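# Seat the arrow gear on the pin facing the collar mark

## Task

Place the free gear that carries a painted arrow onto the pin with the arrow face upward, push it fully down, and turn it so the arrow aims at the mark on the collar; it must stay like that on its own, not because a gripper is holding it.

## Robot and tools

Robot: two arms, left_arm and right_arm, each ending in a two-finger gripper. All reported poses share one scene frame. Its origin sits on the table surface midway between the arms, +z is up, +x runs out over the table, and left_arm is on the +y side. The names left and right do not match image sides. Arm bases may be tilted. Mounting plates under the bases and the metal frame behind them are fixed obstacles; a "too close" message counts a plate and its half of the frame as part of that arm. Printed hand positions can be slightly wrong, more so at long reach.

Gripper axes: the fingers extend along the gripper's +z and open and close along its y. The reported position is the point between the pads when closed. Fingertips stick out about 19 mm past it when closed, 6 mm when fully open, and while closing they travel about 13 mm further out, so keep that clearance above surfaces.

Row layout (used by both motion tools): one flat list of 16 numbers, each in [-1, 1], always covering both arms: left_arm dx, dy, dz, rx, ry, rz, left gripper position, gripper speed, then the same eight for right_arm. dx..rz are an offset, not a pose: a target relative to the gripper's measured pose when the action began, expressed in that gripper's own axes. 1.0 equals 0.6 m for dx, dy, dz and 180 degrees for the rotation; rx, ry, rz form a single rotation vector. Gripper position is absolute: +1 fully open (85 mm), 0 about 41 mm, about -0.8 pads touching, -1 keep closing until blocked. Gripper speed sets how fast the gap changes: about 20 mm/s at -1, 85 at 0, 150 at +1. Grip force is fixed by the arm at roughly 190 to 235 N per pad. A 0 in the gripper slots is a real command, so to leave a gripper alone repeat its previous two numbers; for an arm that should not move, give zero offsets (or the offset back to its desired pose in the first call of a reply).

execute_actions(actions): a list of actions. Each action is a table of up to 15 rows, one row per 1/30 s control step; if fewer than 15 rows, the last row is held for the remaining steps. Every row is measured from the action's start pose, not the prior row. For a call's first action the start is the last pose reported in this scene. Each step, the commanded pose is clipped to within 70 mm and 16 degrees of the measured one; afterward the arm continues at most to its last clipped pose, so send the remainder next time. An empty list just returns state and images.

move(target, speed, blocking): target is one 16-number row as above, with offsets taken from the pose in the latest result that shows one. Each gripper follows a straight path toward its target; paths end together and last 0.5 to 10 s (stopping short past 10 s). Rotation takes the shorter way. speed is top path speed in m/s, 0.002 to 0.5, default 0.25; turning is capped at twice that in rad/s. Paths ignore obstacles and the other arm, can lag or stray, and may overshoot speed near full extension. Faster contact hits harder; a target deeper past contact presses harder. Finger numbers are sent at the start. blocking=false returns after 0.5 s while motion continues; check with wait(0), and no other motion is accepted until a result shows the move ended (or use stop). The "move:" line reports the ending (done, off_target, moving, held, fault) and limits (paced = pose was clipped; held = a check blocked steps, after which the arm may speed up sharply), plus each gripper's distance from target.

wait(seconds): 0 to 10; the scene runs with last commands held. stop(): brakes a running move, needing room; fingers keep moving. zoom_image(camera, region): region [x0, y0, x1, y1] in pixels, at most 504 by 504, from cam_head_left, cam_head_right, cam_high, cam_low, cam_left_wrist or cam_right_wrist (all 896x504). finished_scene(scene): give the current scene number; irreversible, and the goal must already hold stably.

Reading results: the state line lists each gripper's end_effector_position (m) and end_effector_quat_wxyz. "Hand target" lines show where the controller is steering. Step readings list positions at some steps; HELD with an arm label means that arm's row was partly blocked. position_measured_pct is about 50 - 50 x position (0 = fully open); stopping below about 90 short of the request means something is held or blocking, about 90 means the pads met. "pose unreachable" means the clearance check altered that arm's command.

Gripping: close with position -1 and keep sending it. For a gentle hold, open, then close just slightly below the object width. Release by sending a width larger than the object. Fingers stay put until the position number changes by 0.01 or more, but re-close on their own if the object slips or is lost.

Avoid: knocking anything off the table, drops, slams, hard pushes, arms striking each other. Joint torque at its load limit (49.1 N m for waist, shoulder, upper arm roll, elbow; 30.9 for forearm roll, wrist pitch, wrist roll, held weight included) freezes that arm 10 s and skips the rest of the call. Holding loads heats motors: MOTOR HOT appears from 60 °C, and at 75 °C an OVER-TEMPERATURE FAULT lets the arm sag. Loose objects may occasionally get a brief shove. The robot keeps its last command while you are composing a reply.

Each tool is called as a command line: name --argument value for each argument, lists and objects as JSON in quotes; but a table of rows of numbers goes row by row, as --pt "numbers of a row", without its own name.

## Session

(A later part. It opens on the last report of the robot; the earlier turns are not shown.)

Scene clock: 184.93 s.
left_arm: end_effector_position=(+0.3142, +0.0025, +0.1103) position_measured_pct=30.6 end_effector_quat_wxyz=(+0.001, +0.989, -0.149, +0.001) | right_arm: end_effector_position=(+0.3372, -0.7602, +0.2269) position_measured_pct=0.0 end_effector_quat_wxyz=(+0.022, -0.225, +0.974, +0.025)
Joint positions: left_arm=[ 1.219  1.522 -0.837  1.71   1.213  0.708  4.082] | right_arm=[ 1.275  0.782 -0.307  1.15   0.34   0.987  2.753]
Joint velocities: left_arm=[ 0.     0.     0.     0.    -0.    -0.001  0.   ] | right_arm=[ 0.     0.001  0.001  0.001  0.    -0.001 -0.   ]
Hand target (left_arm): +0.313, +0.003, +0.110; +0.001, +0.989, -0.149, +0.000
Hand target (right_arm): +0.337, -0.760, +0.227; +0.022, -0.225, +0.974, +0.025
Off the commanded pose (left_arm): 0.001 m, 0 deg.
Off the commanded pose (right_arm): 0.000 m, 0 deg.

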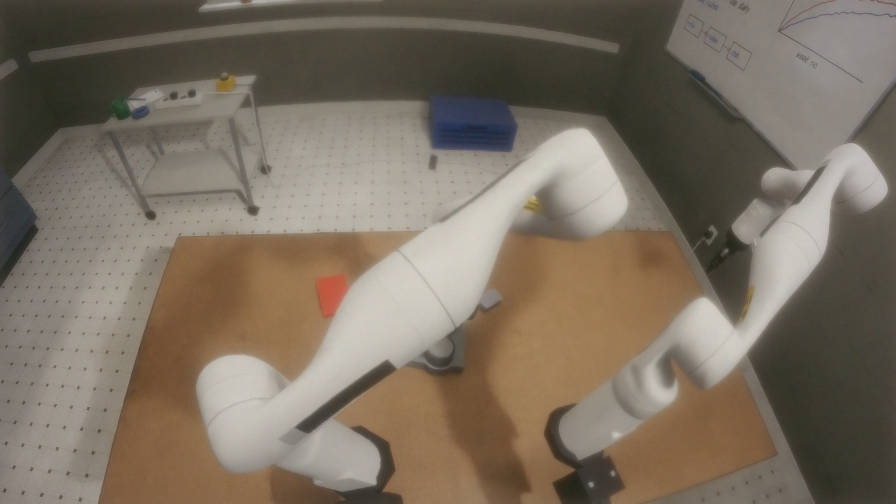

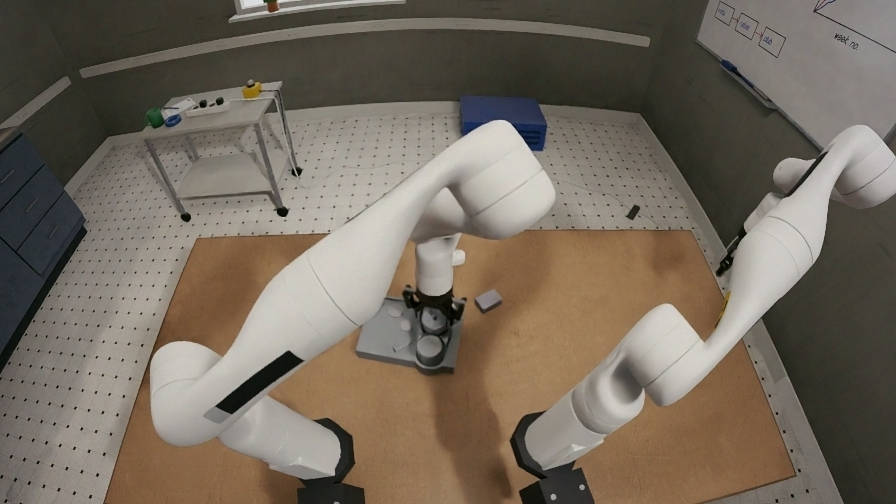

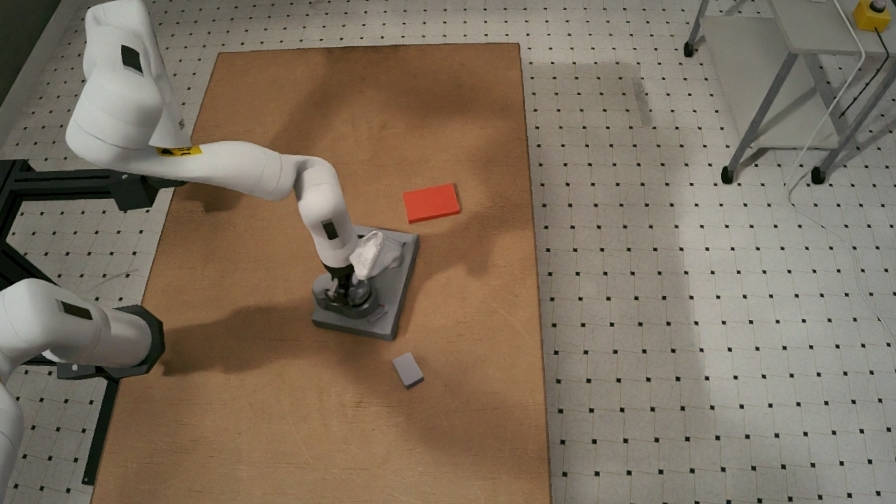

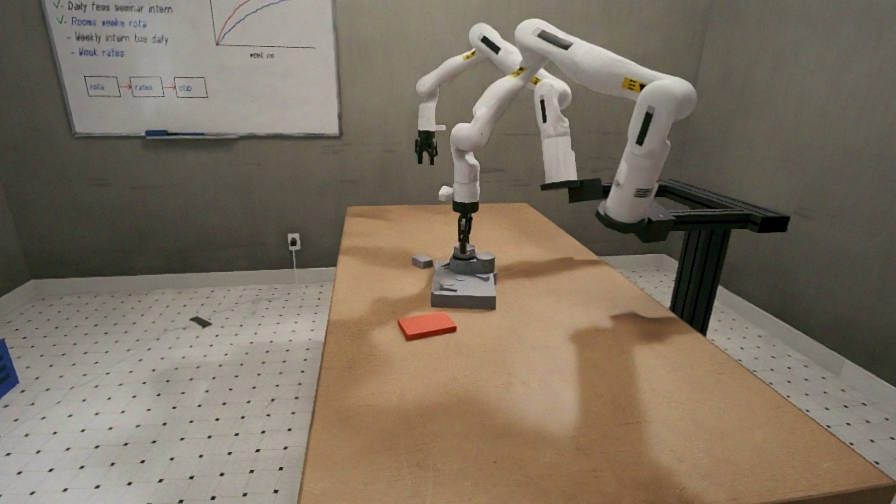

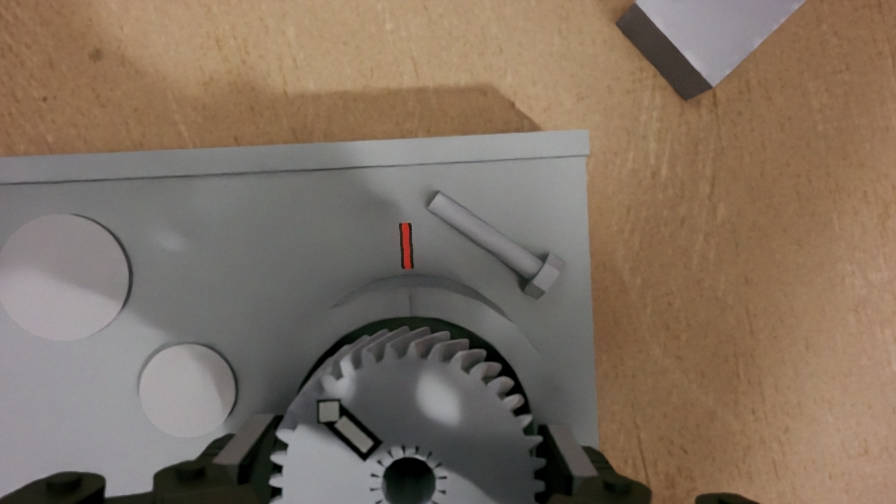

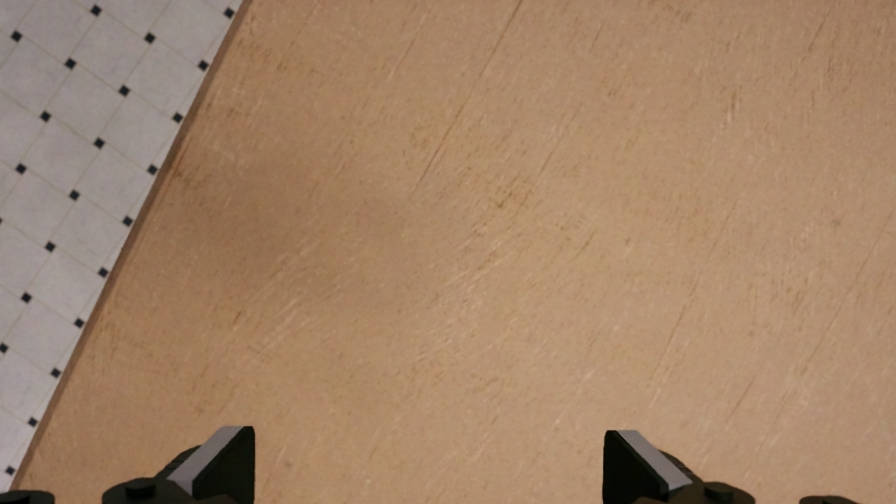

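move --target '[0,0,0.0105,0,0,0.0167,-1,-0.5,0,0,0,0,0,0,1,0]' --speed 0.02

zoom_image --camera "cam_left_wrist" --region '[240, 200, 600, 504]'

Scene clock: 192.50 s.
left_arm: end_effector_position=(+0.3140, +0.0025, +0.1070) position_measured_pct=30.6 end_effector_quat_wxyz=(+0.003, +0.986, -0.169, +0.001) | right_arm: end_effector_position=(+0.3372, -0.7602, +0.2269) position_measured_pct=0.0 end_effector_quat_wxyz=(+0.022, -0.225, +0.974, +0.025)
Joint positions: left_arm=[ 1.21   1.523 -0.828  1.71   1.22   0.699  4.03 ] | right_arm=[ 1.275  0.782 -0.307  1.15   0.34   0.987  2.753]
Joint velocities: left_arm=[ 0.     0.001 -0.002  0.001  0.002  0.002 -0.005] | right_arm=[ 0.    -0.001 -0.    -0.001 -0.    -0.002 -0.   ]
Hand target (left_arm): +0.314, +0.002, +0.104; +0.001, +0.985, -0.174, +0.001
Hand target (right_arm): +0.337, -0.760, +0.227; +0.022, -0.225, +0.974, +0.025
Off the commanded pose (left_arm): 0.003 m, 1 deg.
Off the commanded pose (right_arm): 0.000 m, 0 deg.
move: done

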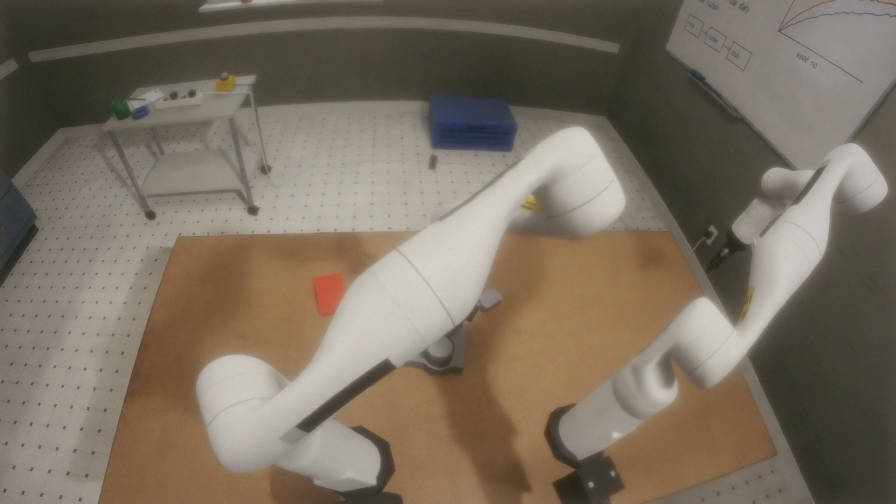

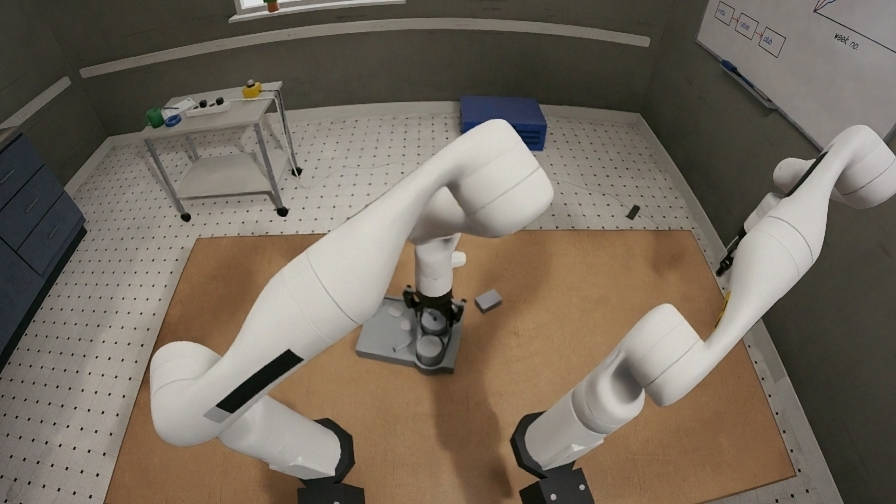

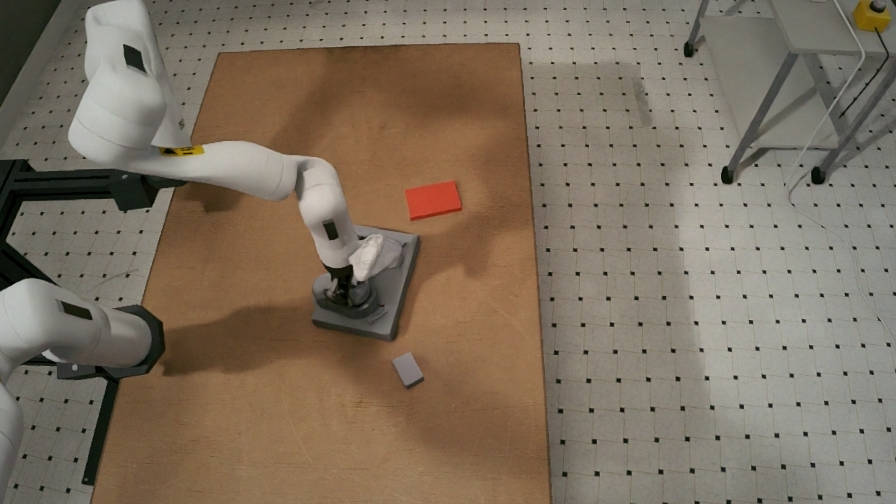

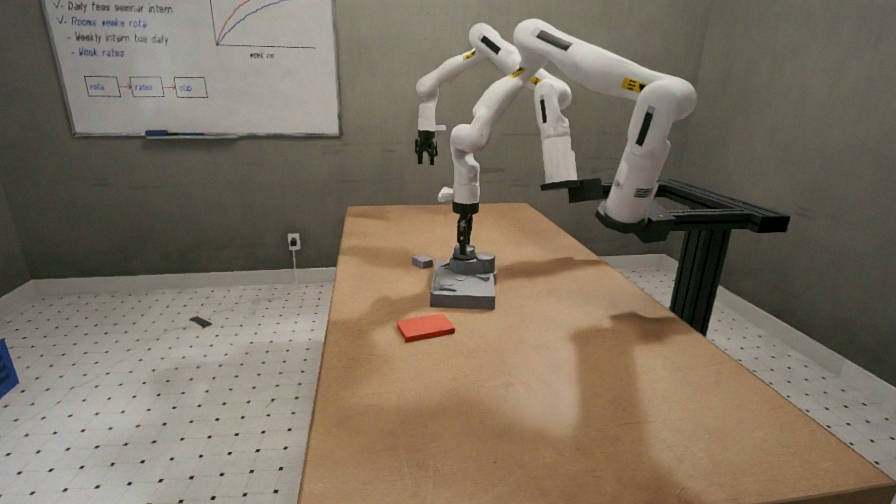

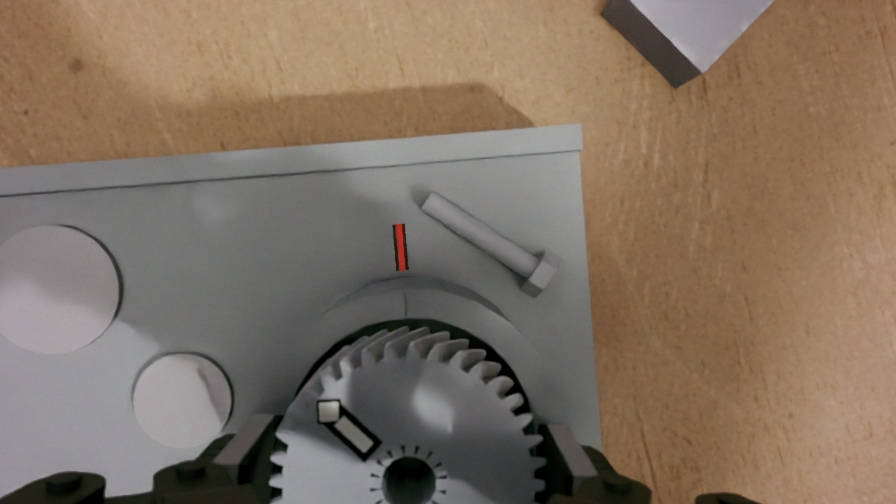

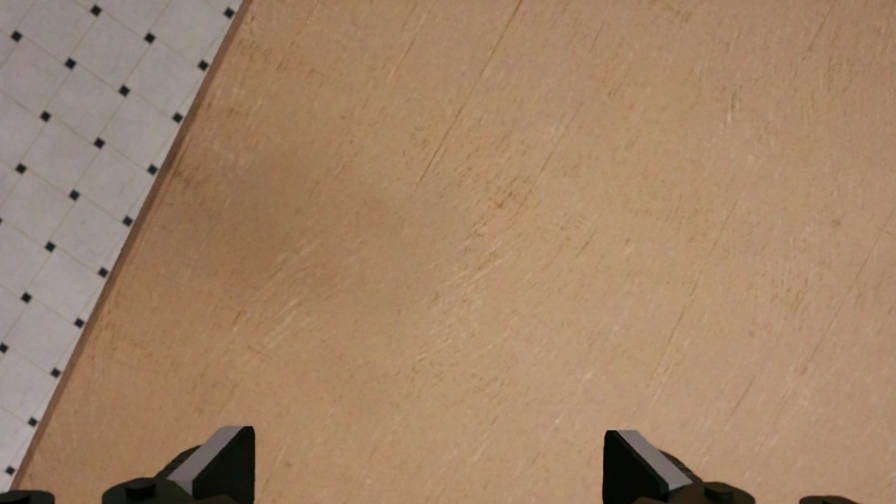

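Region (240, 200, 600, 504) of cam_left_wrist's 896x504 image, scaled by 1.400; it fills the top 426 rows of this view, and the rest is white.

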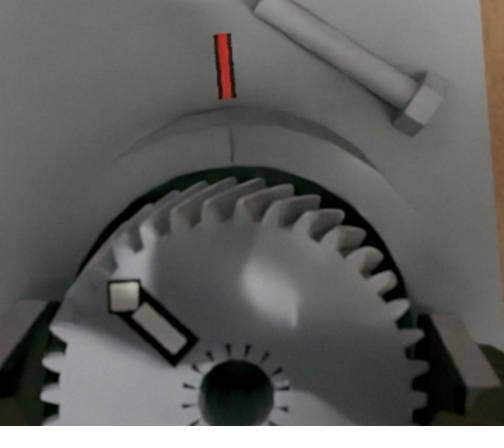

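execute_actions --actions '[[[0,0,-0.001,0.0004,-0.0002,0,-1,-0.5,0,0,0,0,0,0,1,0],[0,0,-0.002,0.0008,-0.0004,0,-1,-0.5,0,0,0,0,0,0,1,0],[0,0,-0.003,0.0012,-0.0006,-0.002,-1,-0.5,0,0,0,0,0,0,1,0],[0,0,-0.0035,0.0016,-0.0008,-0.004,-1,-0.5,0,0,0,0,0,0,1,0],[0,0,-0.004,0.0018,-0.0009,-0.006,-1,-0.5,0,0,0,0,0,0,1,0],[0,0,-0.004,0.0018,-0.0009,-0.008,-1,-0.5,0,0,0,0,0,0,1,0],[0,0,-0.004,0.0018,-0.0009,-0.010,-1,-0.5,0,0,0,0,0,0,1,0],[0,0,-0.004,0.0018,-0.0009,-0.0115,-1,-0.5,0,0,0,0,0,0,1,0],[0.0003,0,-0.004,0.0018,-0.0009,-0.0129,-1,-0.5,0,0,0,0,0,0,1,0]]]'

zoom_image --camera "cam_head_right" --region '[405, 300, 465, 370]'

Scene clock: 198.33 s.
left_arm: end_effector_position=(+0.3141, +0.0025, +0.1094) position_measured_pct=30.6 end_effector_quat_wxyz=(+0.000, +0.989, -0.150, -0.000) | right_arm: end_effector_position=(+0.3372, -0.7602, +0.2269) position_measured_pct=0.0 end_effector_quat_wxyz=(+0.022, -0.225, +0.974, +0.025)
Joint positions: left_arm=[ 1.219  1.525 -0.84   1.706  1.212  0.713  4.083] | right_arm=[ 1.275  0.782 -0.307  1.15   0.34   0.987  2.753]
Joint velocities: left_arm=[ 0.003  0.003 -0.006 -0.002 -0.003  0.004  0.017] | right_arm=[-0.001 -0.     0.     0.001 -0.     0.    -0.001]
Hand target (left_arm): +0.314, +0.002, +0.109; -0.000, +0.989, -0.149, -0.000
Hand target (right_arm): +0.337, -0.760, +0.227; +0.022, -0.225, +0.974, +0.025
Off the commanded pose (left_arm): 0.000 m, 0 deg.
Off the commanded pose (right_arm): 0.000 m, 0 deg.
Step readings (end_effector_position):
0: left_arm (+0.3140, +0.0025, +0.1070) | right_arm (+0.3372, -0.7602, +0.2269)
1: left_arm (+0.3140, +0.0024, +0.1074) | right_arm (+0.3372, -0.7602, +0.2269)
2: left_arm (+0.3140, +0.0024, +0.1074) | right_arm (+0.3372, -0.7602, +0.2269)
4: left_arm (+0.3139, +0.0025, +0.1074) | right_arm (+0.3372, -0.7602, +0.2269)
8: left_arm (+0.3140, +0.0026, +0.1089) | right_arm (+0.3372, -0.7602, +0.2269)
15: end_effector_position above

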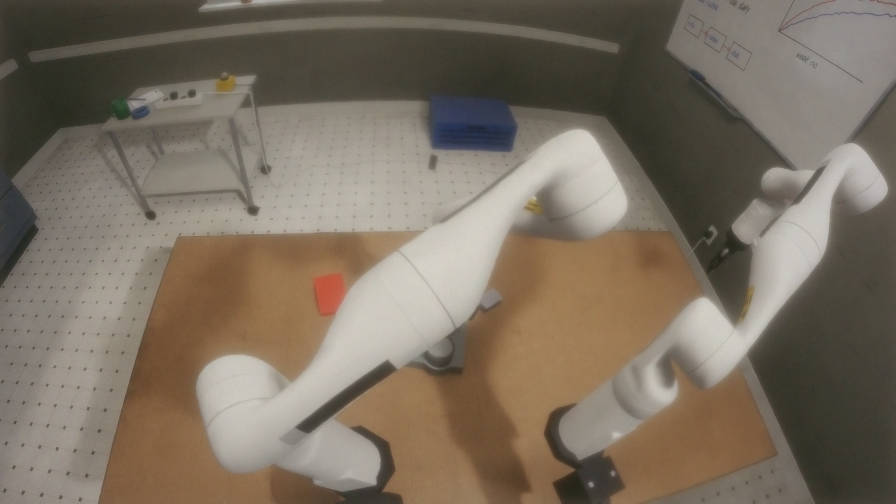

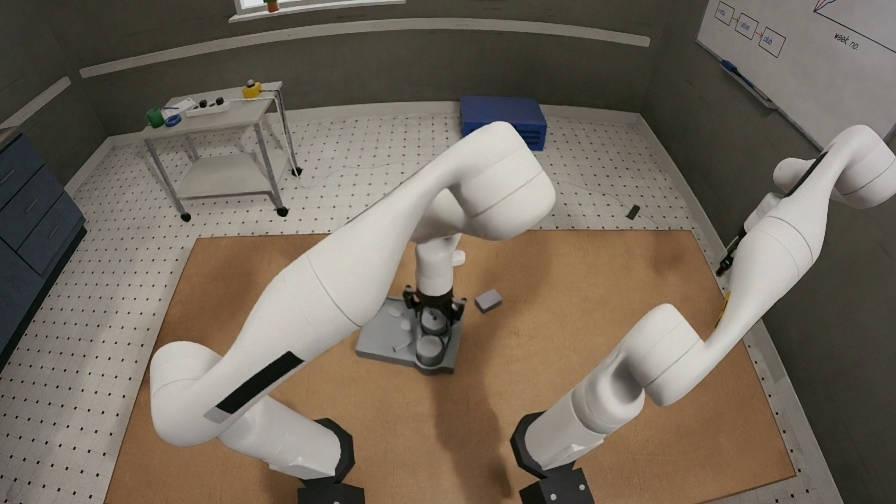

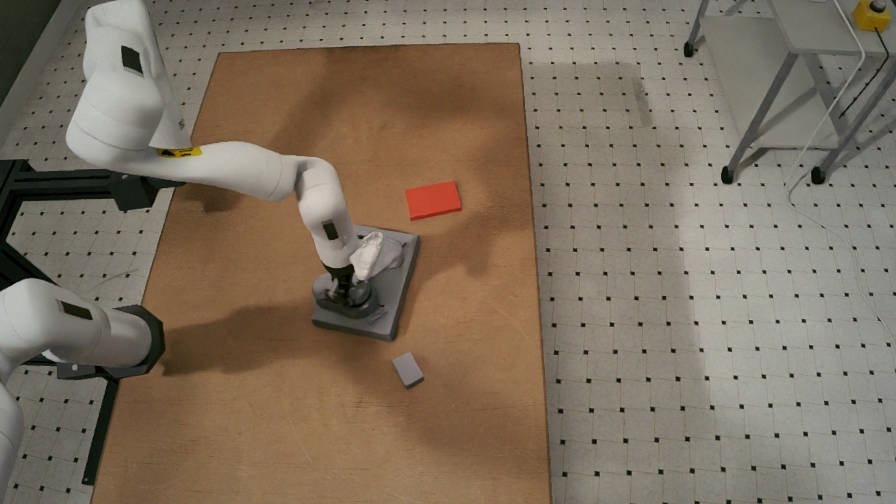

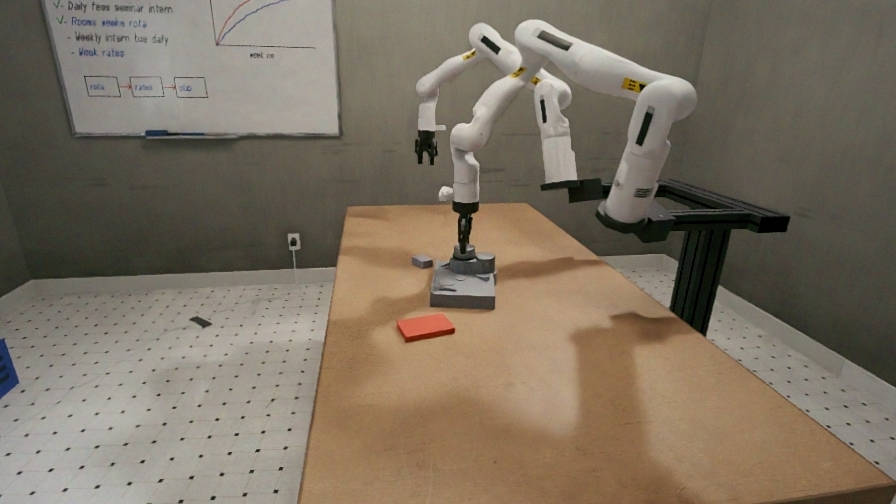

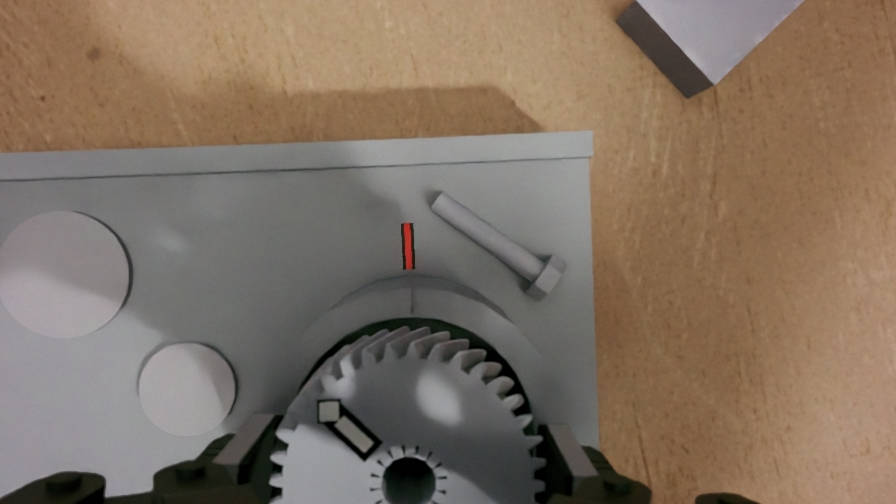

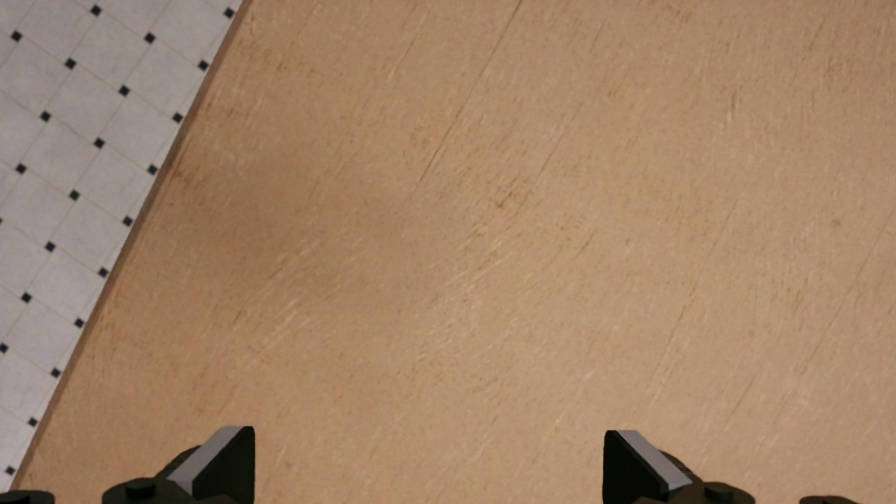

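Region (405, 300, 465, 370) of cam_head_right's 896x504 image, scaled by 7.200, with more detail than that image has; it fills the left 432 columns of this view, and the rest is white.

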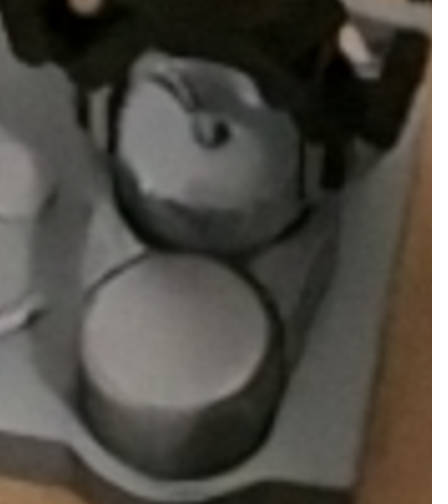

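execute_actions --actions '[[[0,0,0.0004,0,0,-0.0006,-1,-0.5,0,0,0,0,0,0,1,0],[0,0,0.0009,0,0,-0.0008,-1,-0.5,0,0,0,0,0,0,1,0],[0,0,0.0014,0,0,-0.001,-1,-0.5,0,0,0,0,0,0,1,0],[0,0,0.002,0,0,-0.0012,-1,-0.5,0,0,0,0,0,0,1,0],[0,0,0.0026,0,0,-0.0014,-1,-0.5,0,0,0,0,0,0,1,0],[0,0,0.0032,0,0,-0.0016,-1,-0.5,0,0,0,0,0,0,1,0],[0,0,0.0038,0,0,-0.0018,-1,-0.5,0,0,0,0,0,0,1,0],[0,0,0.0044,0,0,-0.002,-1,-0.5,0,0,0,0,0,0,1,0],[0,0,0.005,0,0,-0.002,-1,-0.5,0,0,0,0,0,0,1,0],[0,0,0.0056,0,0,-0.002,-1,-0.5,0,0,0,0,0,0,1,0],[0,0,0.0062,0,0,-0.002,-1,-0.5,0,0,0,0,0,0,1,0],[0,0,0.0066,0,0,-0.002,-1,-0.5,0,0,0,0,0,0,1,0],[0,0,0.007,0,0,-0.002,-1,-0.5,0,0,0,0,0,0,1,0]]]'

wait --seconds 0.3

Scene clock: 205.47 s.
left_arm: end_effector_position=(+0.3142, +0.0025, +0.1065) position_measured_pct=30.6 end_effector_quat_wxyz=(+0.000, +0.989, -0.147, -0.000) | right_arm: end_effector_position=(+0.3372, -0.7602, +0.2269) position_measured_pct=0.0 end_effector_quat_wxyz=(+0.022, -0.225, +0.974, +0.025)
Joint positions: left_arm=[ 1.217  1.531 -0.837  1.704  1.217  0.71   4.085] | right_arm=[ 1.275  0.782 -0.307  1.15   0.34   0.987  2.753]
Joint velocities: left_arm=[-0.002 -0.     0.001  0.001  0.003 -0.002 -0.004] | right_arm=[ 0.001  0.     0.    -0.001 -0.    -0.001  0.   ]
Hand target (left_arm): +0.314, +0.002, +0.105; +0.000, +0.989, -0.146, -0.000
Hand target (right_arm): +0.337, -0.760, +0.227; +0.022, -0.225, +0.974, +0.025
Off the commanded pose (left_arm): 0.001 m, 0 deg.
Off the commanded pose (right_arm): 0.000 m, 0 deg.
Step readings (end_effector_position):
0: left_arm (+0.3141, +0.0024, +0.1094) | right_arm (+0.3372, -0.7602, +0.2269)
1: left_arm (+0.3141, +0.0025, +0.1094) | right_arm (+0.3372, -0.7602, +0.2269)
2: left_arm (+0.3141, +0.0025, +0.1093) | right_arm (+0.3372, -0.7602, +0.2269)
4: left_arm (+0.3141, +0.0025, +0.1088) | right_arm (+0.3372, -0.7602, +0.2269)
8: left_arm (+0.3141, +0.0025, +0.1076) | right_arm (+0.3372, -0.7602, +0.2269)
15: end_effector_position above

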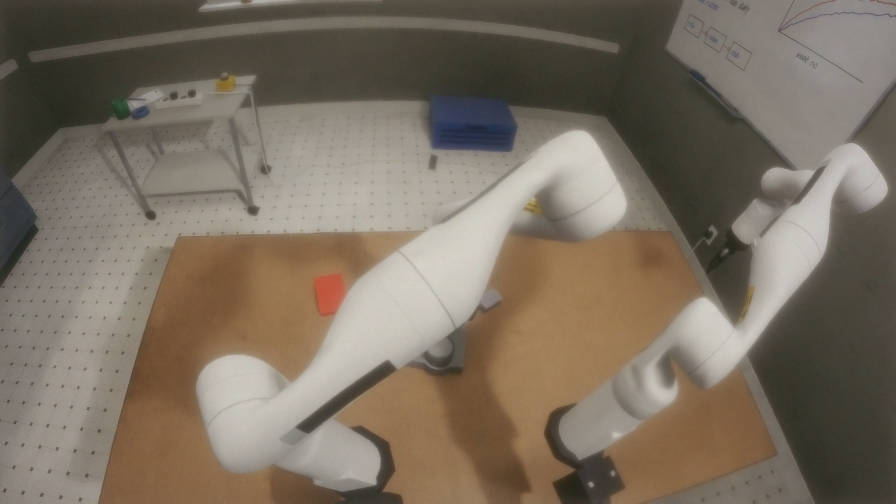

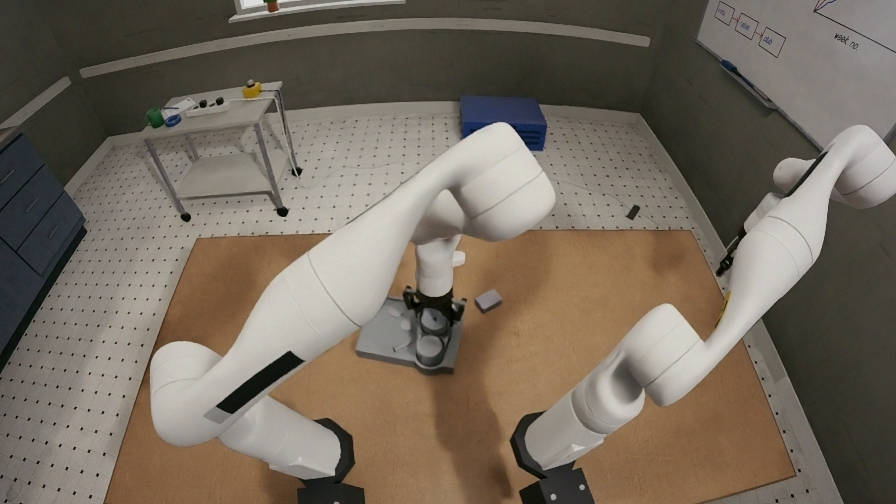

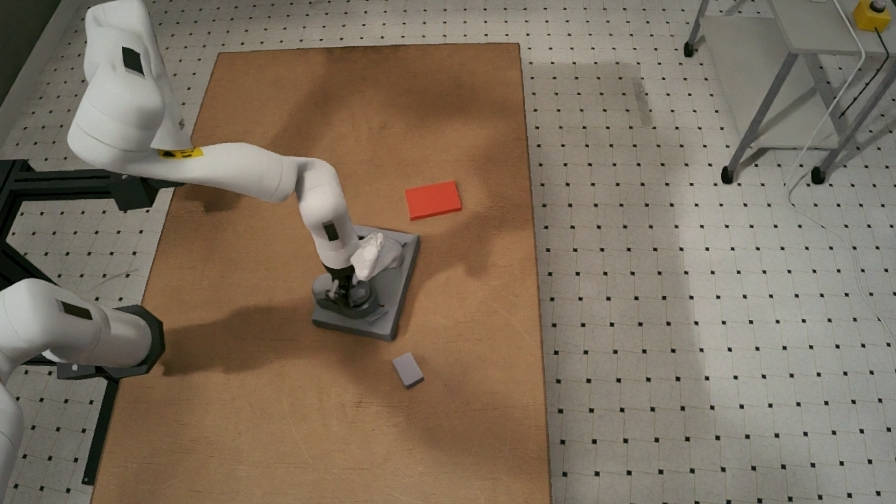

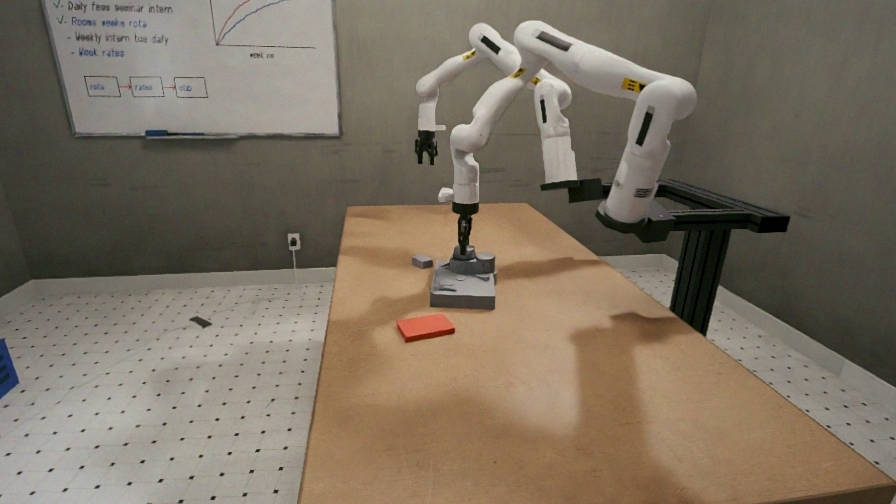

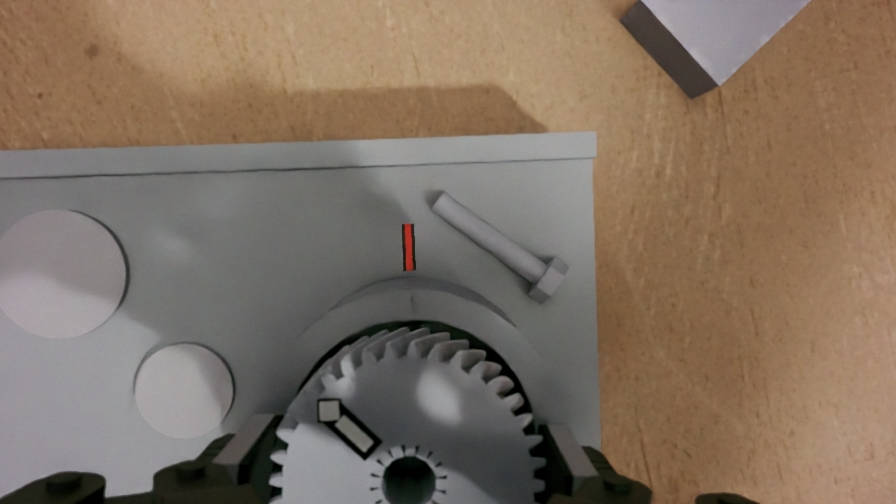

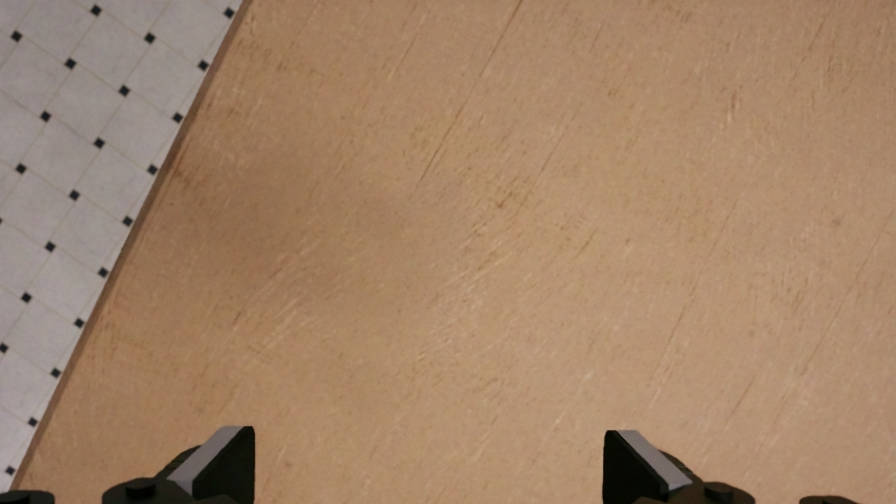

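Scene clock: 205.77 s.
left_arm: end_effector_position=(+0.3142, +0.0025, +0.1065) position_measured_pct=30.6 end_effector_quat_wxyz=(+0.000, +0.989, -0.147, -0.000) | right_arm: end_effector_position=(+0.3372, -0.7602, +0.2269) position_measured_pct=0.0 end_effector_quat_wxyz=(+0.022, -0.225, +0.974, +0.025)
Joint positions: left_arm=[ 1.216  1.53  -0.837  1.704  1.218  0.709  4.084] | right_arm=[ 1.275  0.782 -0.307  1.15   0.34   0.987  2.753]
Joint velocities: left_arm=[ 0.     0.001 -0.     0.    -0.    -0.    -0.   ] | right_arm=[-0.    -0.001  0.001 -0.001  0.     0.    -0.001]
Hand target (left_arm): +0.314, +0.002, +0.105; +0.000, +0.989, -0.146, -0.000
Hand target (right_arm): +0.337, -0.760, +0.227; +0.022, -0.225, +0.974, +0.025
Off the commanded pose (left_arm): 0.001 m, 0 deg.
Off the commanded pose (right_arm): 0.000 m, 0 deg.
wait: 0.30 s; at rest by 0.17 s

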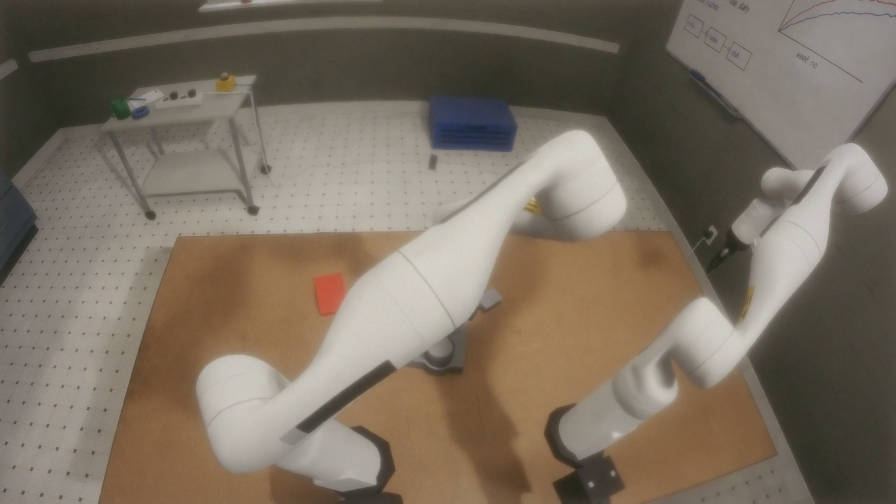

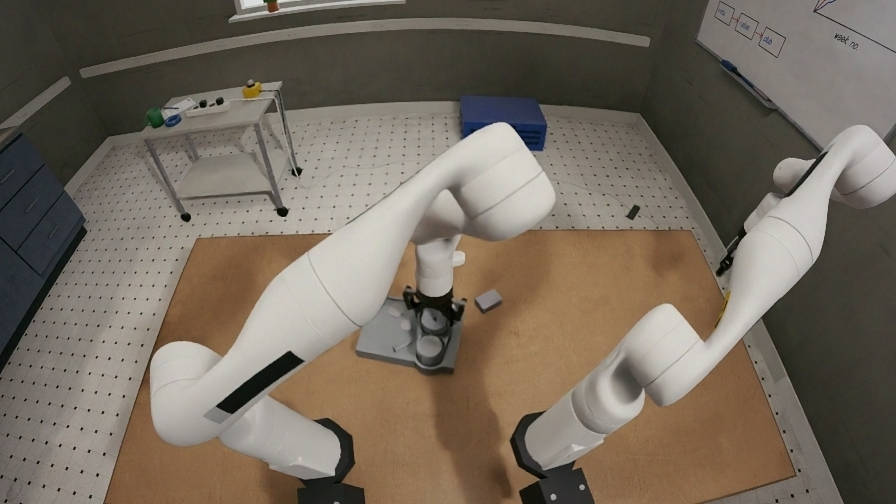

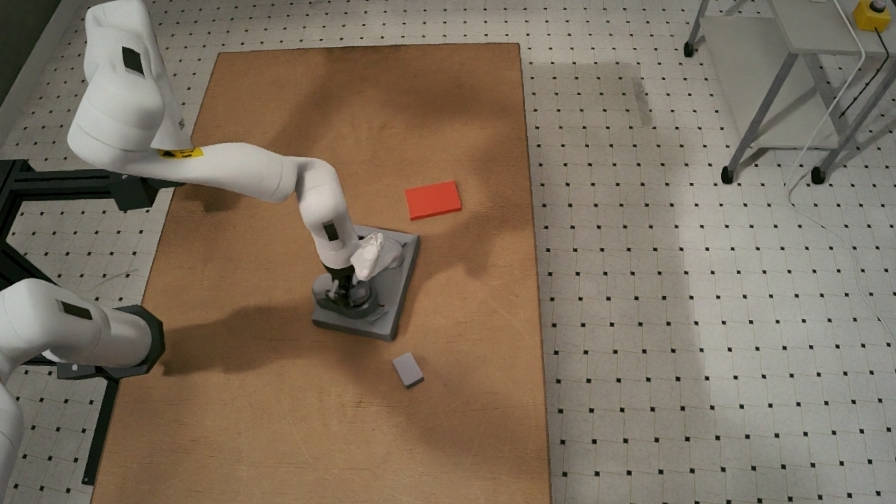

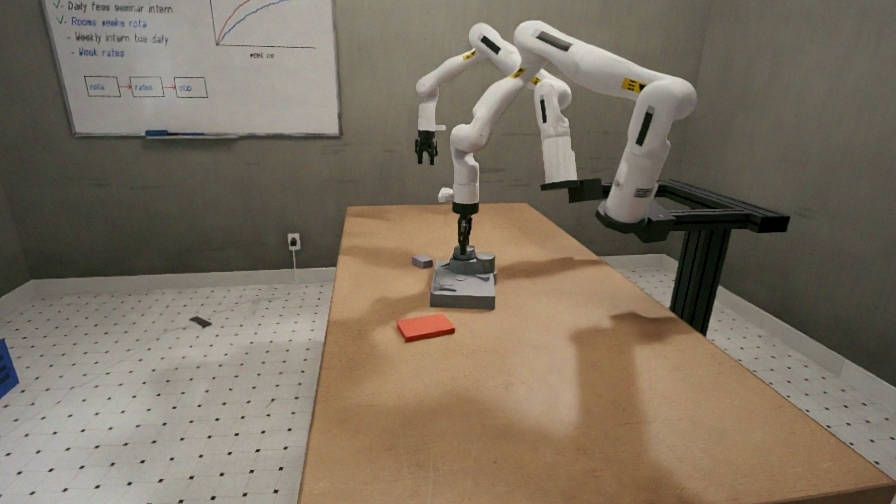

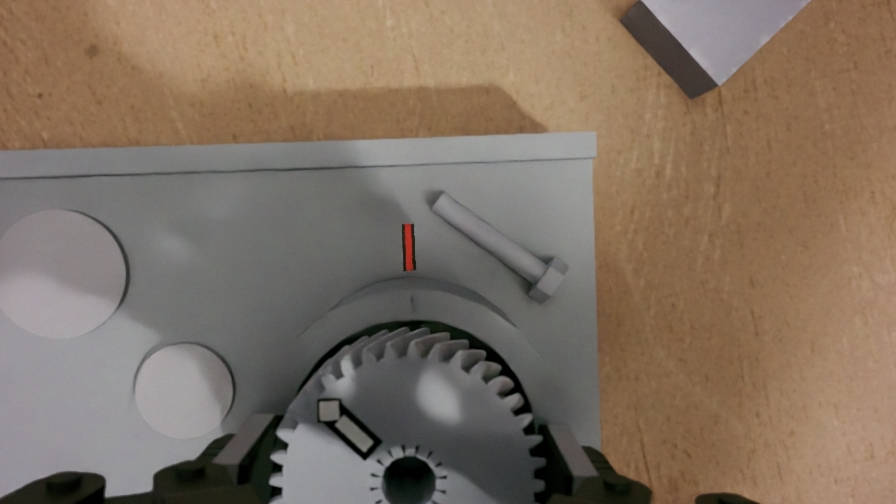

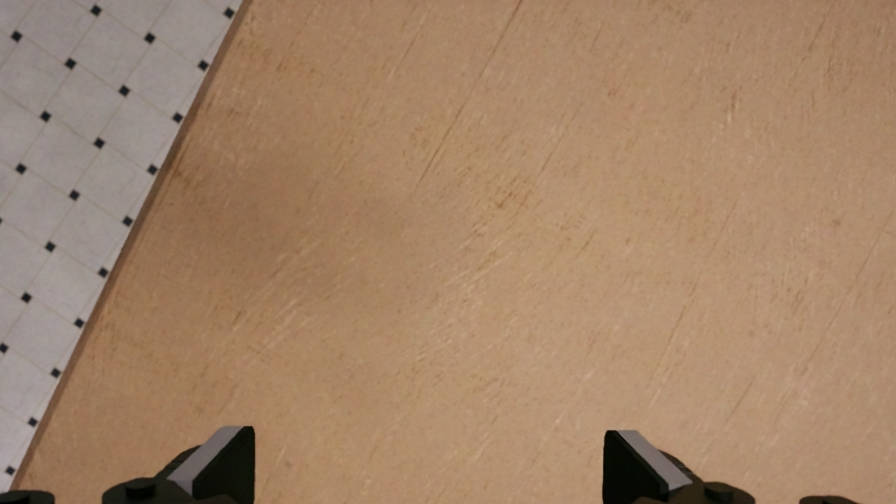

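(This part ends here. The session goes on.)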